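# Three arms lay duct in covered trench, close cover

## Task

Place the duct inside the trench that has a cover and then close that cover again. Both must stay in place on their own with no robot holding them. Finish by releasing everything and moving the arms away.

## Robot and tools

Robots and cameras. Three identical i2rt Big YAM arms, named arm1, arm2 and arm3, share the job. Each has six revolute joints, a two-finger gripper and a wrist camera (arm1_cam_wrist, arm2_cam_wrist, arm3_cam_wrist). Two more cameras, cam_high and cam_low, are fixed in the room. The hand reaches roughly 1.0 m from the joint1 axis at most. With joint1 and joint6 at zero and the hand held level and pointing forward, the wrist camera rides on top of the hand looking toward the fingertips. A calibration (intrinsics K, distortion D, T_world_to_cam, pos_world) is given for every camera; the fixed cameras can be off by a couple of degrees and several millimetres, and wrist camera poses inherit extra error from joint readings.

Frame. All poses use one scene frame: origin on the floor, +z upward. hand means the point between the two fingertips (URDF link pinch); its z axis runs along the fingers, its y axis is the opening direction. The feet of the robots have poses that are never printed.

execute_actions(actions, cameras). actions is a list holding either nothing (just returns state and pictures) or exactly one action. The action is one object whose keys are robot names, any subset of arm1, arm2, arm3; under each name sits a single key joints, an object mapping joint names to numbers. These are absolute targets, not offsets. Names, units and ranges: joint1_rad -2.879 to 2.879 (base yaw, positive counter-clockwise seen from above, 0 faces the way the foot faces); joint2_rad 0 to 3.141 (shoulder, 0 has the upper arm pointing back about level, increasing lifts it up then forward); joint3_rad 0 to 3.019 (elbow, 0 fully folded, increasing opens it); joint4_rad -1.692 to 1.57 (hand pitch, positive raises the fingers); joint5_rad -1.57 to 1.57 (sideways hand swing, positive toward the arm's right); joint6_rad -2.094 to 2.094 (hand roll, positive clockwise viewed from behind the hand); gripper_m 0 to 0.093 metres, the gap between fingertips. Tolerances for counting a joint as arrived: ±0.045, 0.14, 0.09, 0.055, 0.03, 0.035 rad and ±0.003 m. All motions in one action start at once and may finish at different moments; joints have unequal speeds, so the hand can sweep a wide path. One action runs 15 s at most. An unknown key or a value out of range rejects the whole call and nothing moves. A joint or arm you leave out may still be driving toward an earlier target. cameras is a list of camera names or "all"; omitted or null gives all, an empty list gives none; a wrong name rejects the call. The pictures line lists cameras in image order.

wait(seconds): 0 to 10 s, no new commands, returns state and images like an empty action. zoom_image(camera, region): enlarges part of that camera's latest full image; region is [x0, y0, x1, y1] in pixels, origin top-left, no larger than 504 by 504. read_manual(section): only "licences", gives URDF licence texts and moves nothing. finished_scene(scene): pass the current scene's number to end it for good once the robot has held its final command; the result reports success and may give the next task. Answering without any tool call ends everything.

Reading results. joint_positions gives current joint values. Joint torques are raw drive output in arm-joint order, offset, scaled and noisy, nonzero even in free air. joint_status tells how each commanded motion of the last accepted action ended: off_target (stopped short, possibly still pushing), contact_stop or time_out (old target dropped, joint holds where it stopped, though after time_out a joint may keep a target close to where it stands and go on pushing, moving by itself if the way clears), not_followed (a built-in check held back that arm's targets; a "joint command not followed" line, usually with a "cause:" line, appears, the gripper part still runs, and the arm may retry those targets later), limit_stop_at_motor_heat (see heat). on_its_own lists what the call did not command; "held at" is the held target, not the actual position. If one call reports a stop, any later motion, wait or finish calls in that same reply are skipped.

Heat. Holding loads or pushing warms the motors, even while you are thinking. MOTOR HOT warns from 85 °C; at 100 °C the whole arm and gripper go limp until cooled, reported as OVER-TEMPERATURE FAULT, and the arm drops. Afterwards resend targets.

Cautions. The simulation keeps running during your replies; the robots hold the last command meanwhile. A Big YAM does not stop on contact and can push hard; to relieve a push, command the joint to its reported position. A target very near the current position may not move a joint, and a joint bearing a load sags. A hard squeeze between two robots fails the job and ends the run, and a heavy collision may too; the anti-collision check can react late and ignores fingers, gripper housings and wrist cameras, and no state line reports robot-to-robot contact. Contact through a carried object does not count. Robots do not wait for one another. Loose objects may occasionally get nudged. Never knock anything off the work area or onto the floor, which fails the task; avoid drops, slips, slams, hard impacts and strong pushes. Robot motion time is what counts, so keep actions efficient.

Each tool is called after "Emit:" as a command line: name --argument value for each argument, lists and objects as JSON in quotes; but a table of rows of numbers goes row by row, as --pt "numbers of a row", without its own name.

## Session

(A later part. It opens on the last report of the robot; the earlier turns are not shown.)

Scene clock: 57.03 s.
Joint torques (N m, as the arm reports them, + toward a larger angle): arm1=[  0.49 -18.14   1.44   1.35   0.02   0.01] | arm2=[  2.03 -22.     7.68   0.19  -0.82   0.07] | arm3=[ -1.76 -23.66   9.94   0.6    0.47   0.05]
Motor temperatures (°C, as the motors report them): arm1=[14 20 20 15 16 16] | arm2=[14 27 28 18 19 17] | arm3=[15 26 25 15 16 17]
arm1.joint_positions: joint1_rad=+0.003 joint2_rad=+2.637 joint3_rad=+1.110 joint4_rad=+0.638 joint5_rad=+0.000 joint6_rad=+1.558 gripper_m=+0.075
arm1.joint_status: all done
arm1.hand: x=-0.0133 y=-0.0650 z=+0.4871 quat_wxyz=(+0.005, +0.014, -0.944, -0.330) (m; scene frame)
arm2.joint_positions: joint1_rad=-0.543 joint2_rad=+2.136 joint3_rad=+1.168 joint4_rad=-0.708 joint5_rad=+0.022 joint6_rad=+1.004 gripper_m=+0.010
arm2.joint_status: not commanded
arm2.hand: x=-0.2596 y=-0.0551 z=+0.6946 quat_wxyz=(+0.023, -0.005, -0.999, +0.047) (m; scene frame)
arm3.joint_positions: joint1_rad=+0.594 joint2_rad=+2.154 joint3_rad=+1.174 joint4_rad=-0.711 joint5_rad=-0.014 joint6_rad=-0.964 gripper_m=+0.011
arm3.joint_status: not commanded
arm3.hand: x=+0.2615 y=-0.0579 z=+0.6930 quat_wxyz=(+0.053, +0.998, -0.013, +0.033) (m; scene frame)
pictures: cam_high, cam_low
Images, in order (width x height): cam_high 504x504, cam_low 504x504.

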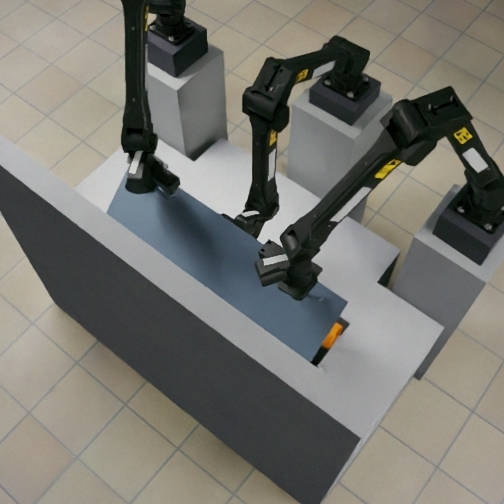

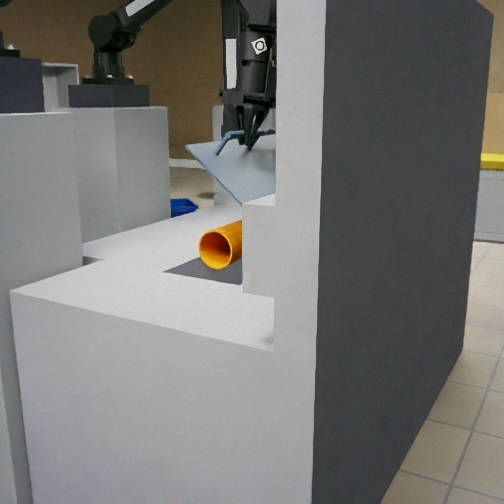

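Emit:
execute_actions --actions '[{"arm1":{"joints":{"joint1_rad":-0.028}}}]' --cameras '["cam_low"]'

Emit:
execute_actions --actions '[{"arm1":{"joints":{"joint2_rad":2.70,"joint3_rad":1.285,"joint4_rad":0.43}}}]' --cameras '["cam_low","cam_high"]'

Emit:
execute_actions --actions '[{"arm1":{"joints":{"joint2_rad":2.785,"joint3_rad":1.49,"joint4_rad":0.17}}}]' --cameras '["cam_low","cam_high"]'

Emit:
execute_actions --actions '[{"arm1":{"joints":{"joint2_rad":2.85,"joint3_rad":1.58,"joint4_rad":0.065}}}]' --cameras '["cam_low","cam_high"]'

Scene clock: 62.87 s.
Joint torques (N m, as the arm reports them, + toward a larger angle): arm1=[  1.27 -18.27   1.67   1.28   0.01  -0.01] | arm2=[  2.03 -22.03   7.67   0.2   -0.82   0.08] | arm3=[ -1.73 -23.68   9.95   0.6    0.47   0.06]
Motor temperatures (°C, as the motors report them): arm1=[14 20 20 15 16 16] | arm2=[14 27 28 18 19 17] | arm3=[15 27 24 15 16 17]
arm1.joint_positions: joint1_rad=-0.024 joint2_rad=+2.637 joint3_rad=+1.110 joint4_rad=+0.638 joint5_rad=+0.000 joint6_rad=+1.558 gripper_m=+0.074
arm1.joint_status: all done
arm1.hand: x=+0.0014 y=-0.0649 z=+0.4870 quat_wxyz=(+0.001, +0.001, -0.944, -0.330) (m; scene frame)
arm2.joint_positions: joint1_rad=-0.543 joint2_rad=+2.136 joint3_rad=+1.168 joint4_rad=-0.708 joint5_rad=+0.022 joint6_rad=+1.004 gripper_m=+0.010
arm2.joint_status: not commanded
arm2.hand: x=-0.2596 y=-0.0551 z=+0.6946 quat_wxyz=(+0.023, -0.005, -0.999, +0.047) (m; scene frame)
arm3.joint_positions: joint1_rad=+0.594 joint2_rad=+2.154 joint3_rad=+1.174 joint4_rad=-0.711 joint5_rad=-0.014 joint6_rad=-0.964 gripper_m=+0.011
arm3.joint_status: not commanded
arm3.hand: x=+0.2615 y=-0.0579 z=+0.6930 quat_wxyz=(+0.053, +0.998, -0.013, +0.033) (m; scene frame)
pictures: cam_low
Images, in order (width x height): cam_low 504x504.

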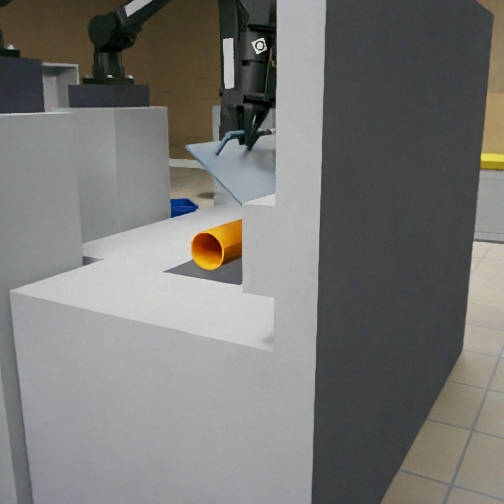

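Scene clock: 63.80 s.
Joint torques (N m, as the arm reports them, + toward a larger angle): arm1=[  1.59 -18.75   2.66   0.79   0.01   0.02] | arm2=[  1.96 -21.97   7.68   0.18  -0.82   0.08] | arm3=[ -1.77 -23.73   9.95   0.59   0.47   0.06]
Motor temperatures (°C, as the motors report them): arm1=[14 21 20 15 16 16] | arm2=[14 27 28 18 19 17] | arm3=[15 27 24 15 16 17]
arm1.joint_positions: joint1_rad=-0.024 joint2_rad=+2.746 joint3_rad=+1.260 joint4_rad=+0.420 joint5_rad=+0.000 joint6_rad=+1.558 gripper_m=+0.075
arm1.joint_status: all done
arm1.hand: x=+0.0008 y=-0.0747 z=+0.4232 quat_wxyz=(+0.002, +0.002, -0.969, -0.245) (m; scene frame)
arm2.joint_positions: joint1_rad=-0.543 joint2_rad=+2.136 joint3_rad=+1.168 joint4_rad=-0.708 joint5_rad=+0.022 joint6_rad=+1.004 gripper_m=+0.010
arm2.joint_status: not commanded
arm2.hand: x=-0.2596 y=-0.0551 z=+0.6946 quat_wxyz=(+0.023, -0.005, -0.999, +0.047) (m; scene frame)
arm3.joint_positions: joint1_rad=+0.594 joint2_rad=+2.154 joint3_rad=+1.174 joint4_rad=-0.711 joint5_rad=-0.014 joint6_rad=-0.964 gripper_m=+0.011
arm3.joint_status: not commanded
arm3.hand: x=+0.2615 y=-0.0579 z=+0.6930 quat_wxyz=(+0.053, +0.998, -0.013, +0.033) (m; scene frame)
pictures: cam_high, cam_low
Images, in order (width x height): cam_high 504x504, cam_low 504x504.

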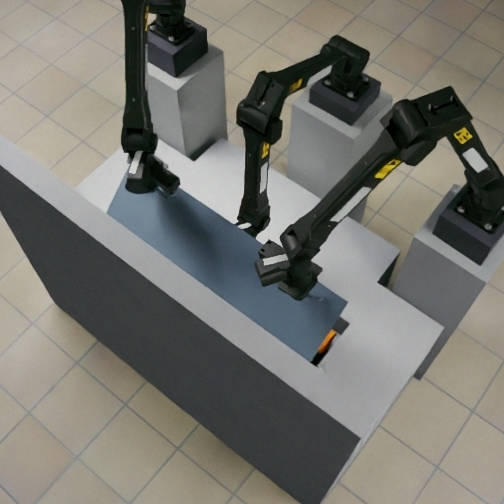

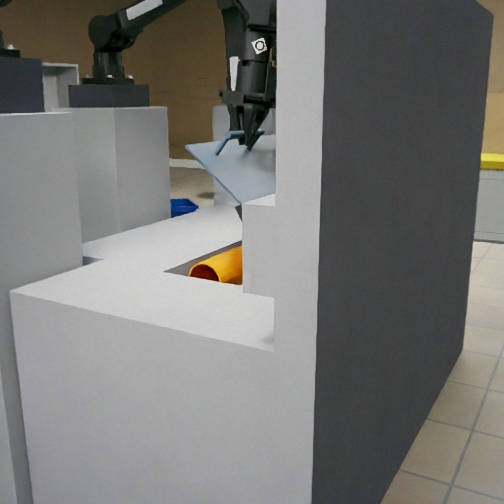

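Scene clock: 64.87 s.
Joint torques (N m, as the arm reports them, + toward a larger angle): arm1=[  0.89 -20.1    3.81   0.36   0.02   0.04] | arm2=[  2.04 -22.05   7.66   0.19  -0.82   0.07] | arm3=[ -1.74 -23.69   9.95   0.59   0.47   0.06]
Motor temperatures (°C, as the motors report them): arm1=[14 21 20 15 16 16] | arm2=[14 27 27 18 19 17] | arm3=[15 27 24 15 16 17]
arm1.joint_positions: joint1_rad=-0.024 joint2_rad=+2.832 joint3_rad=+1.459 joint4_rad=+0.168 joint5_rad=+0.000 joint6_rad=+1.558 gripper_m=+0.075
arm1.joint_status: all done
arm1.hand: x=+0.0005 y=-0.0579 z=+0.3822 quat_wxyz=(+0.003, +0.002, -0.984, -0.177) (m; scene frame)
arm2.joint_positions: joint1_rad=-0.543 joint2_rad=+2.136 joint3_rad=+1.168 joint4_rad=-0.708 joint5_rad=+0.022 joint6_rad=+1.004 gripper_m=+0.010
arm2.joint_status: not commanded
arm2.hand: x=-0.2596 y=-0.0551 z=+0.6946 quat_wxyz=(+0.023, -0.005, -0.999, +0.047) (m; scene frame)
arm3.joint_positions: joint1_rad=+0.594 joint2_rad=+2.154 joint3_rad=+1.174 joint4_rad=-0.711 joint5_rad=-0.014 joint6_rad=-0.964 gripper_m=+0.011
arm3.joint_status: not commanded
arm3.hand: x=+0.2615 y=-0.0579 z=+0.6930 quat_wxyz=(+0.053, +0.998, -0.013, +0.033) (m; scene frame)
pictures: cam_high, cam_low
Images, in order (width x height): cam_high 504x504, cam_low 504x504.

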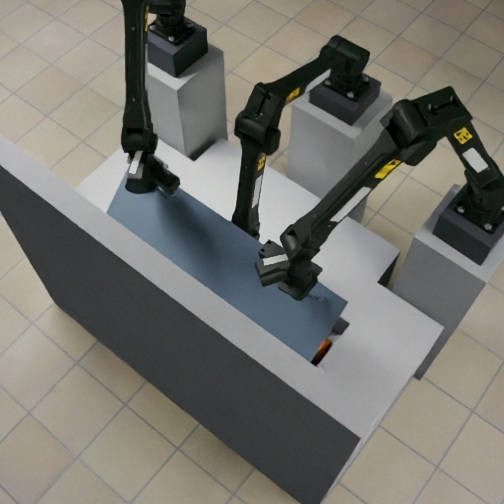

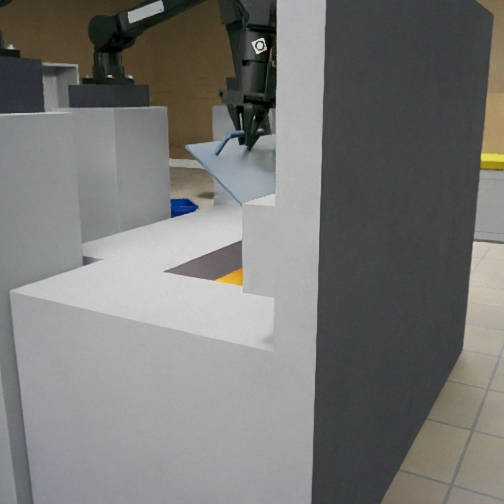

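Scene clock: 65.63 s.
Joint torques (N m, as the arm reports them, + toward a larger angle): arm1=[  1.46 -18.1    4.59   0.27   0.03   0.02] | arm2=[  2.07 -22.06   7.67   0.2   -0.83   0.07] | arm3=[ -1.76 -23.68   9.95   0.6    0.47   0.06]
Motor temperatures (°C, as the motors report them): arm1=[14 21 20 15 16 16] | arm2=[14 27 27 18 19 17] | arm3=[15 27 24 15 16 17]
arm1.joint_positions: joint1_rad=-0.024 joint2_rad=+2.868 joint3_rad=+1.540 joint4_rad=+0.066 joint5_rad=+0.000 joint6_rad=+1.559 gripper_m=+0.075
arm1.joint_status: all done
arm1.hand: x=+0.0004 y=-0.0524 z=+0.3677 quat_wxyz=(+0.003, +0.002, -0.989, -0.150) (m; scene frame)
arm2.joint_positions: joint1_rad=-0.543 joint2_rad=+2.136 joint3_rad=+1.168 joint4_rad=-0.708 joint5_rad=+0.022 joint6_rad=+1.004 gripper_m=+0.010
arm2.joint_status: not commanded
arm2.hand: x=-0.2596 y=-0.0551 z=+0.6946 quat_wxyz=(+0.023, -0.005, -0.999, +0.047) (m; scene frame)
arm3.joint_positions: joint1_rad=+0.594 joint2_rad=+2.154 joint3_rad=+1.174 joint4_rad=-0.711 joint5_rad=-0.014 joint6_rad=-0.964 gripper_m=+0.011
arm3.joint_status: not commanded
arm3.hand: x=+0.2615 y=-0.0579 z=+0.6930 quat_wxyz=(+0.053, +0.998, -0.013, +0.033) (m; scene frame)
pictures: cam_high, cam_low
Images, in order (width x height): cam_high 504x504, cam_low 504x504.

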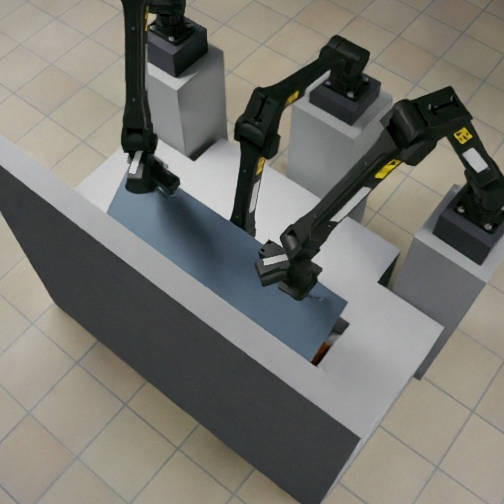

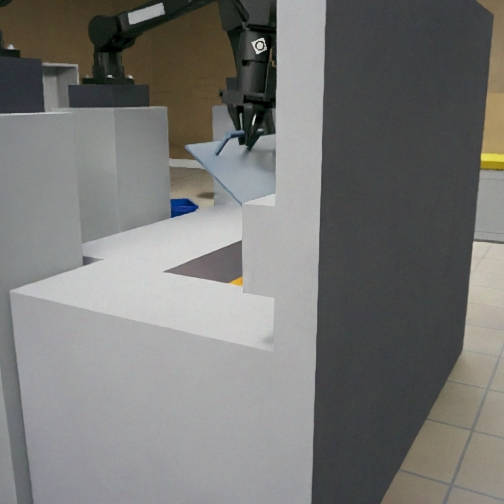

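Emit:
execute_actions --actions '[{"arm1":{"joints":{"joint2_rad":2.86,"joint3_rad":1.55,"gripper_m":0.093}}}]' --cameras '[]'

Emit:
execute_actions --actions '[{"arm1":{"joints":{"joint2_rad":2.71,"joint3_rad":1.27,"joint4_rad":0.33}}}]' --cameras '[]'

Emit:
execute_actions --actions '[{"arm1":{"joints":{"joint2_rad":2.55,"joint3_rad":0.97,"joint4_rad":0.6}}}]' --cameras '["arm1_cam_wrist"]'

Emit:
execute_actions --actions '[{"arm1":{"joints":{"joint2_rad":2.3,"joint3_rad":0.7,"joint4_rad":0.1}}}]' --cameras '[]'

Emit:
execute_actions --actions '[{"arm3":{"joints":{"joint1_rad":0.668,"joint2_rad":2.168,"joint3_rad":0.985,"joint4_rad":-0.40,"joint6_rad":-0.895}},"arm2":{"joints":{"joint1_rad":-0.618,"joint2_rad":2.16,"joint3_rad":0.985,"joint4_rad":-0.40,"joint6_rad":0.928}},"arm1":{"joints":{"joint2_rad":1.0,"joint3_rad":0.5,"joint4_rad":-1.1}}}]' --cameras '[]'

Emit:
execute_actions --actions '[{"arm3":{"joints":{"joint1_rad":0.725,"joint2_rad":2.36,"joint3_rad":0.972,"joint4_rad":-0.17,"joint6_rad":-0.835}},"arm2":{"joints":{"joint1_rad":-0.676,"joint2_rad":2.35,"joint3_rad":0.968,"joint4_rad":-0.18,"joint6_rad":0.868}}}]' --cameras '[]'

Emit:
execute_actions --actions '[{"arm3":{"joints":{"joint1_rad":0.755,"joint2_rad":2.595,"joint3_rad":1.04,"joint4_rad":0.005,"joint6_rad":-0.805}},"arm2":{"joints":{"joint1_rad":-0.708,"joint2_rad":2.585,"joint3_rad":1.032,"joint4_rad":-0.005,"joint6_rad":0.838}}}]' --cameras '["cam_low"]'

Emit:
execute_actions --actions '[{"arm3":{"joints":{"gripper_m":0.05}},"arm2":{"joints":{"gripper_m":0.05}}}]' --cameras '[]'

Emit:
execute_actions --actions '[{"arm3":{"joints":{"joint1_rad":0.5,"joint2_rad":1.5,"joint3_rad":0.8,"joint4_rad":-0.85}},"arm2":{"joints":{"joint1_rad":-0.5,"joint2_rad":1.5,"joint3_rad":0.8,"joint4_rad":-0.85}}}]' --cameras '["cam_low","cam_high"]'

Scene clock: 78.43 s.
Joint torques (N m, as the arm reports them, + toward a larger angle): arm1=[  0.63 -17.47   2.6    0.17  -0.01   0.01] | arm2=[  1.99 -21.95   7.68   0.18  -0.82   0.08] | arm3=[ -1.78 -23.69   9.95   0.6    0.47   0.05]
Motor temperatures (°C, as the motors report them): arm1=[14 22 20 15 16 16] | arm2=[14 28 28 18 19 17] | arm3=[15 28 24 15 16 17]
arm1.joint_positions: joint1_rad=-0.024 joint2_rad=+2.868 joint3_rad=+1.541 joint4_rad=+0.066 joint5_rad=+0.000 joint6_rad=+1.561 gripper_m=+0.093
arm1.joint_status: all done
arm1.hand: x=+0.0004 y=-0.0522 z=+0.3678 quat_wxyz=(+0.003, +0.001, -0.989, -0.150) (m; scene frame)
arm2.joint_positions: joint1_rad=-0.543 joint2_rad=+2.136 joint3_rad=+1.168 joint4_rad=-0.708 joint5_rad=+0.022 joint6_rad=+1.004 gripper_m=+0.010
arm2.joint_status: not commanded
arm2.hand: x=-0.2596 y=-0.0551 z=+0.6946 quat_wxyz=(+0.023, -0.005, -0.999, +0.047) (m; scene frame)
arm3.joint_positions: joint1_rad=+0.594 joint2_rad=+2.154 joint3_rad=+1.174 joint4_rad=-0.711 joint5_rad=-0.014 joint6_rad=-0.964 gripper_m=+0.011
arm3.joint_status: not commanded
arm3.hand: x=+0.2615 y=-0.0579 z=+0.6930 quat_wxyz=(+0.053, +0.998, -0.013, +0.033) (m; scene frame)
pictures: none
No camera images: the call's "cameras" was empty. Leave "cameras" out to get every camera's image.

Scene clock: 79.50 s.
Joint torques (N m, as the arm reports them, + toward a larger angle): arm1=[  1.19 -16.17   0.94   0.98   0.04  -0.01] | arm2=[  2.07 -22.03   7.67   0.2   -0.82   0.08] | arm3=[ -1.75 -23.68   9.95   0.6    0.47   0.06]
Motor temperatures (°C, as the motors report them): arm1=[14 22 20 15 16 16] | arm2=[14 28 28 18 19 17] | arm3=[15 28 24 15 16 17]
arm1.joint_positions: joint1_rad=-0.024 joint2_rad=+2.718 joint3_rad=+1.276 joint4_rad=+0.314 joint5_rad=+0.000 joint6_rad=+1.563 gripper_m=+0.093
arm1.joint_status: all done
arm1.hand: x=+0.0008 y=-0.0742 z=+0.4284 quat_wxyz=(+0.003, +0.000, -0.977, -0.215) (m; scene frame)
arm2.joint_positions: joint1_rad=-0.543 joint2_rad=+2.136 joint3_rad=+1.168 joint4_rad=-0.708 joint5_rad=+0.022 joint6_rad=+1.004 gripper_m=+0.010
arm2.joint_status: not commanded
arm2.hand: x=-0.2596 y=-0.0551 z=+0.6946 quat_wxyz=(+0.023, -0.005, -0.999, +0.047) (m; scene frame)
arm3.joint_positions: joint1_rad=+0.594 joint2_rad=+2.154 joint3_rad=+1.174 joint4_rad=-0.711 joint5_rad=-0.014 joint6_rad=-0.964 gripper_m=+0.011
arm3.joint_status: not commanded
arm3.hand: x=+0.2615 y=-0.0579 z=+0.6930 quat_wxyz=(+0.053, +0.998, -0.013, +0.033) (m; scene frame)
pictures: none
No camera images: the call's "cameras" was empty. Leave "cameras" out to get every camera's image.

Scene clock: 80.63 s.
Joint torques (N m, as the arm reports them, + toward a larger angle): arm1=[  1.32 -14.32   0.57   1.36  -0.01  -0.05] | arm2=[  1.96 -22.03   7.67   0.19  -0.82   0.07] | arm3=[ -1.75 -23.67   9.96   0.6    0.47   0.06]
Motor temperatures (°C, as the motors report them): arm1=[14 22 20 15 16 16] | arm2=[14 28 28 18 19 17] | arm3=[15 28 24 15 16 17]
arm1.joint_positions: joint1_rad=-0.024 joint2_rad=+2.555 joint3_rad=+0.970 joint4_rad=+0.579 joint5_rad=+0.000 joint6_rad=+1.563 gripper_m=+0.093
arm1.joint_status: all done
arm1.hand: x=+0.0011 y=-0.1218 z=+0.4998 quat_wxyz=(+0.002, -0.001, -0.962, -0.274) (m; scene frame)
arm2.joint_positions: joint1_rad=-0.543 joint2_rad=+2.136 joint3_rad=+1.168 joint4_rad=-0.708 joint5_rad=+0.022 joint6_rad=+1.004 gripper_m=+0.010
arm2.joint_status: not commanded
arm2.hand: x=-0.2596 y=-0.0551 z=+0.6946 quat_wxyz=(+0.023, -0.005, -0.999, +0.047) (m; scene frame)
arm3.joint_positions: joint1_rad=+0.594 joint2_rad=+2.154 joint3_rad=+1.174 joint4_rad=-0.711 joint5_rad=-0.014 joint6_rad=-0.964 gripper_m=+0.011
arm3.joint_status: not commanded
arm3.hand: x=+0.2615 y=-0.0579 z=+0.6930 quat_wxyz=(+0.053, +0.998, -0.013, +0.033) (m; scene frame)
pictures: arm1_cam_wrist
camera_calibration (this result's frames):
arm1_cam_wrist: T_world_to_cam=[[-0.00336078, -0.845271, -0.534328, 0.162564], [-0.812508, -0.309176, 0.494207, -0.278988], [-0.58294, 0.435806, -0.68575, 0.519308], [0, 0, 0, 1]] pos_world=[0.0765921, -0.175163, 0.580856]
Images, in order (width x height): arm1_cam_wrist 504x504.

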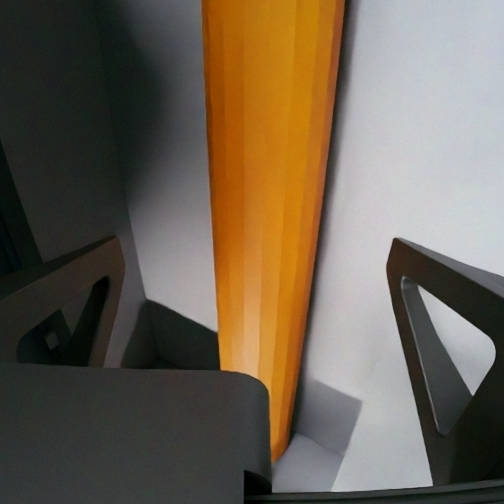

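Scene clock: 81.83 s.
Joint torques (N m, as the arm reports them, + toward a larger angle): arm1=[  0.9  -11.58  -0.48  -0.54  -0.01  -0.03] | arm2=[  2.05 -22.     7.65   0.18  -0.82   0.07] | arm3=[ -1.77 -23.63   9.95   0.6    0.47   0.05]
Motor temperatures (°C, as the motors report them): arm1=[14 22 20 15 16 16] | arm2=[14 28 28 18 19 17] | arm3=[15 28 24 15 16 17]
arm1.joint_positions: joint1_rad=-0.024 joint2_rad=+2.306 joint3_rad=+0.702 joint4_rad=+0.111 joint5_rad=+0.000 joint6_rad=+1.563 gripper_m=+0.093
arm1.joint_status: all done
arm1.hand: x=+0.0004 y=-0.2898 z=+0.5462 quat_wxyz=(+0.004, +0.000, -0.999, -0.034) (m; scene frame)
arm2.joint_positions: joint1_rad=-0.543 joint2_rad=+2.136 joint3_rad=+1.168 joint4_rad=-0.708 joint5_rad=+0.022 joint6_rad=+1.004 gripper_m=+0.010
arm2.joint_status: not commanded
arm2.hand: x=-0.2596 y=-0.0551 z=+0.6946 quat_wxyz=(+0.023, -0.005, -0.999, +0.047) (m; scene frame)
arm3.joint_positions: joint1_rad=+0.594 joint2_rad=+2.154 joint3_rad=+1.174 joint4_rad=-0.711 joint5_rad=-0.014 joint6_rad=-0.964 gripper_m=+0.011
arm3.joint_status: not commanded
arm3.hand: x=+0.2615 y=-0.0579 z=+0.6930 quat_wxyz=(+0.053, +0.998, -0.013, +0.033) (m; scene frame)
pictures: none
No camera images: the call's "cameras" was empty. Leave "cameras" out to get every camera's image.

Scene clock: 83.47 s.
Joint torques (N m, as the arm reports them, + toward a larger angle): arm1=[ 0.73 -2.82  6.96 -0.69  0.04  0.02] | arm2=[  0.16 -19.44   2.11  -0.12  -0.12   0.01] | arm3=[  0.62 -20.06   2.77  -0.23  -0.06   0.08]
Motor temperatures (°C, as the motors report them): arm1=[14 22 20 15 16 16] | arm2=[14 28 27 18 19 17] | arm3=[15 28 24 15 16 17]
arm1.joint_positions: joint1_rad=-0.024 joint2_rad=+1.003 joint3_rad=+0.493 joint4_rad=-1.088 joint5_rad=+0.000 joint6_rad=+1.563 gripper_m=+0.093
arm1.joint_status: all done
arm1.hand: x=+0.0024 y=-0.4176 z=+0.8626 quat_wxyz=(+0.005, +0.000, -1.000, +0.018) (m; scene frame)
arm2.joint_positions: joint1_rad=-0.618 joint2_rad=+2.199 joint3_rad=+0.994 joint4_rad=-0.396 joint5_rad=+0.003 joint6_rad=+0.928 gripper_m=+0.010
arm2.joint_status: all done
arm2.hand: x=-0.2608 y=-0.1087 z=+0.6338 quat_wxyz=(+0.012, -0.004, -1.000, +0.010) (m; scene frame)
arm3.joint_positions: joint1_rad=+0.666 joint2_rad=+2.216 joint3_rad=+0.995 joint4_rad=-0.384 joint5_rad=+0.001 joint6_rad=-0.892 gripper_m=+0.011
arm3.joint_status: all done
arm3.hand: x=+0.2631 y=-0.1111 z=+0.6326 quat_wxyz=(+0.013, +1.000, -0.012, +0.016) (m; scene frame)
pictures: none
No camera images: the call's "cameras" was empty. Leave "cameras" out to get every camera's image.

Scene clock: 84.47 s.
Joint torques (N m, as the arm reports them, + toward a larger angle): arm1=[ 0.82 -2.64  6.84 -0.56  0.02  0.03] | arm2=[  0.41 -18.98   1.1   -0.08  -0.04   0.01] | arm3=[  0.28 -18.96   1.85   0.16  -0.03   0.1 ]
Motor temperatures (°C, as the motors report them): arm1=[14 21 20 15 16 16] | arm2=[14 28 27 18 19 17] | arm3=[15 28 24 15 16 17]
arm1.joint_positions: joint1_rad=-0.024 joint2_rad=+1.003 joint3_rad=+0.493 joint4_rad=-1.088 joint5_rad=+0.000 joint6_rad=+1.563 gripper_m=+0.093
arm1.joint_status: not commanded
arm1.hand: x=+0.0024 y=-0.4176 z=+0.8626 quat_wxyz=(+0.005, +0.000, -1.000, +0.018) (m; scene frame)
arm2.joint_positions: joint1_rad=-0.679 joint2_rad=+2.383 joint3_rad=+0.969 joint4_rad=-0.177 joint5_rad=+0.001 joint6_rad=+0.867 gripper_m=+0.010
arm2.joint_status: all done
arm2.hand: x=-0.2613 y=-0.1475 z=+0.5577 quat_wxyz=(+0.010, -0.005, -1.000, +0.005) (m; scene frame)
arm3.joint_positions: joint1_rad=+0.726 joint2_rad=+2.399 joint3_rad=+0.972 joint4_rad=-0.164 joint5_rad=+0.000 joint6_rad=-0.834 gripper_m=+0.011
arm3.joint_status: all done
arm3.hand: x=+0.2636 y=-0.1499 z=+0.5576 quat_wxyz=(+0.007, +1.000, -0.012, +0.012) (m; scene frame)
pictures: none
No camera images: the call's "cameras" was empty. Leave "cameras" out to get every camera's image.

Scene clock: 85.33 s.
Joint torques (N m, as the arm reports them, + toward a larger angle): arm1=[ 1.38 -2.6   6.9  -0.58  0.03  0.04] | arm2=[  0.32 -15.93   0.33   0.62  -0.1    0.02] | arm3=[  0.39 -16.36   0.89   0.73   0.06   0.1 ]
Motor temperatures (°C, as the motors report them): arm1=[14 21 21 15 16 16] | arm2=[14 28 26 18 19 17] | arm3=[15 27 24 15 16 17]
arm1.joint_positions: joint1_rad=-0.024 joint2_rad=+1.003 joint3_rad=+0.493 joint4_rad=-1.088 joint5_rad=+0.000 joint6_rad=+1.563 gripper_m=+0.093
arm1.joint_status: not commanded
arm1.hand: x=+0.0024 y=-0.4176 z=+0.8626 quat_wxyz=(+0.005, +0.000, -1.000, +0.018) (m; scene frame)
arm2.joint_positions: joint1_rad=-0.710 joint2_rad=+2.584 joint3_rad=+1.030 joint4_rad=-0.018 joint5_rad=+0.003 joint6_rad=+0.837 gripper_m=+0.010
arm2.joint_status: all done
arm2.hand: x=-0.2617 y=-0.1652 z=+0.4843 quat_wxyz=(+0.004, -0.005, -1.000, -0.002) (m; scene frame)
arm3.joint_positions: joint1_rad=+0.755 joint2_rad=+2.603 joint3_rad=+1.037 joint4_rad=-0.004 joint5_rad=-0.002 joint6_rad=-0.803 gripper_m=+0.011
arm3.joint_status: all done
arm3.hand: x=+0.2642 y=-0.1674 z=+0.4833 quat_wxyz=(+0.000, +1.000, -0.012, +0.004) (m; scene frame)
pictures: cam_low
Images, in order (width x height): cam_low 504x504.

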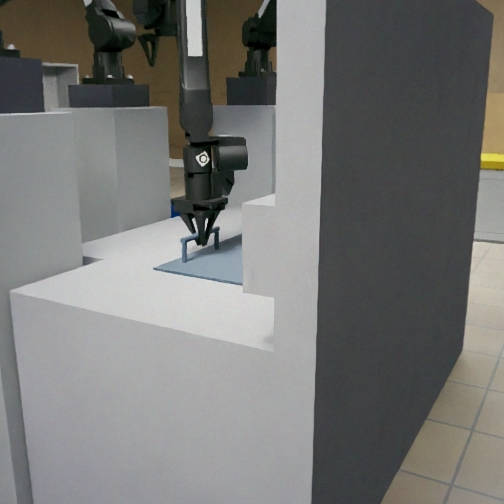

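Scene clock: 85.93 s.
Joint torques (N m, as the arm reports them, + toward a larger angle): arm1=[ 1.05 -2.8   6.74 -0.59  0.05  0.02] | arm2=[  0.34 -15.98   0.26   0.59  -0.09   0.02] | arm3=[  0.45 -16.45   0.85   0.75   0.06   0.1 ]
Motor temperatures (°C, as the motors report them): arm1=[14 21 21 15 16 16] | arm2=[14 28 26 18 19 17] | arm3=[15 27 23 15 16 17]
arm1.joint_positions: joint1_rad=-0.024 joint2_rad=+1.003 joint3_rad=+0.493 joint4_rad=-1.088 joint5_rad=+0.000 joint6_rad=+1.563 gripper_m=+0.093
arm1.joint_status: not commanded
arm1.hand: x=+0.0024 y=-0.4176 z=+0.8626 quat_wxyz=(+0.005, +0.000, -1.000, +0.018) (m; scene frame)
arm2.joint_positions: joint1_rad=-0.710 joint2_rad=+2.584 joint3_rad=+1.030 joint4_rad=-0.018 joint5_rad=+0.003 joint6_rad=+0.837 gripper_m=+0.050
arm2.joint_status: all done
arm2.hand: x=-0.2615 y=-0.1651 z=+0.4843 quat_wxyz=(+0.004, -0.005, -1.000, -0.002) (m; scene frame)
arm3.joint_positions: joint1_rad=+0.755 joint2_rad=+2.603 joint3_rad=+1.037 joint4_rad=-0.004 joint5_rad=-0.002 joint6_rad=-0.803 gripper_m=+0.050
arm3.joint_status: all done
arm3.hand: x=+0.2640 y=-0.1673 z=+0.4833 quat_wxyz=(+0.000, +1.000, -0.012, +0.004) (m; scene frame)
pictures: none
No camera images: the call's "cameras" was empty. Leave "cameras" out to get every camera's image.

Scene clock: 87.57 s.
Joint torques (N m, as the arm reports them, + toward a larger angle): arm1=[ 0.63 -2.72  6.87 -0.62  0.01 -0.02] | arm2=[ -0.65 -10.29   6.21  -0.34  -0.04   0.01] | arm3=[  1.55 -11.14   8.44   0.17  -0.02   0.1 ]
Motor temperatures (°C, as the motors report them): arm1=[14 21 21 15 16 16] | arm2=[14 27 26 18 19 17] | arm3=[15 27 23 15 16 17]
arm1.joint_positions: joint1_rad=-0.024 joint2_rad=+1.003 joint3_rad=+0.493 joint4_rad=-1.088 joint5_rad=+0.000 joint6_rad=+1.563 gripper_m=+0.093
arm1.joint_status: not commanded
arm1.hand: x=+0.0024 y=-0.4176 z=+0.8626 quat_wxyz=(+0.005, +0.000, -1.000, +0.018) (m; scene frame)
arm2.joint_positions: joint1_rad=-0.489 joint2_rad=+1.499 joint3_rad=+0.797 joint4_rad=-0.835 joint5_rad=+0.001 joint6_rad=+0.837 gripper_m=+0.050
arm2.joint_status: all done
arm2.hand: x=-0.3382 y=-0.1367 z=+0.8607 quat_wxyz=(-0.006, +0.105, -0.994, -0.017) (m; scene frame)
arm3.joint_positions: joint1_rad=+0.488 joint2_rad=+1.513 joint3_rad=+0.794 joint4_rad=-0.843 joint5_rad=+0.000 joint6_rad=-0.803 gripper_m=+0.050
arm3.joint_status: all done
arm3.hand: x=+0.3563 y=-0.1321 z=+0.8609 quat_wxyz=(-0.005, +0.989, -0.145, +0.002) (m; scene frame)
pictures: cam_high, cam_low
Images, in order (width x height): cam_high 504x504, cam_low 504x504.

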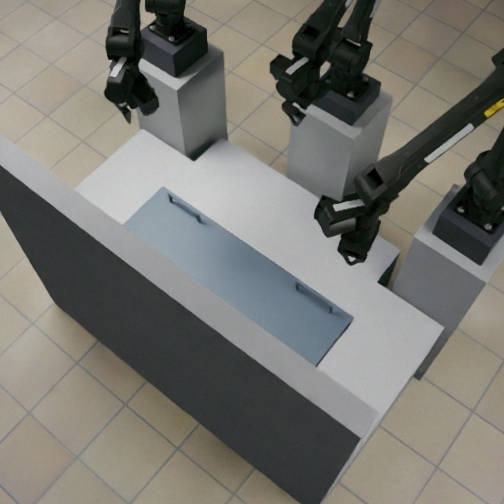

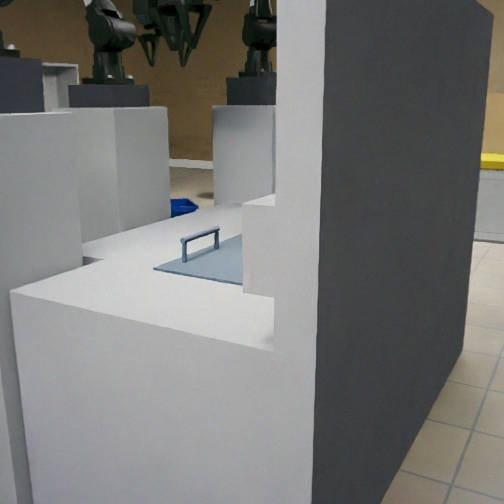

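Emit:
finished_scene --scene 2

The scene is finished: the task was done.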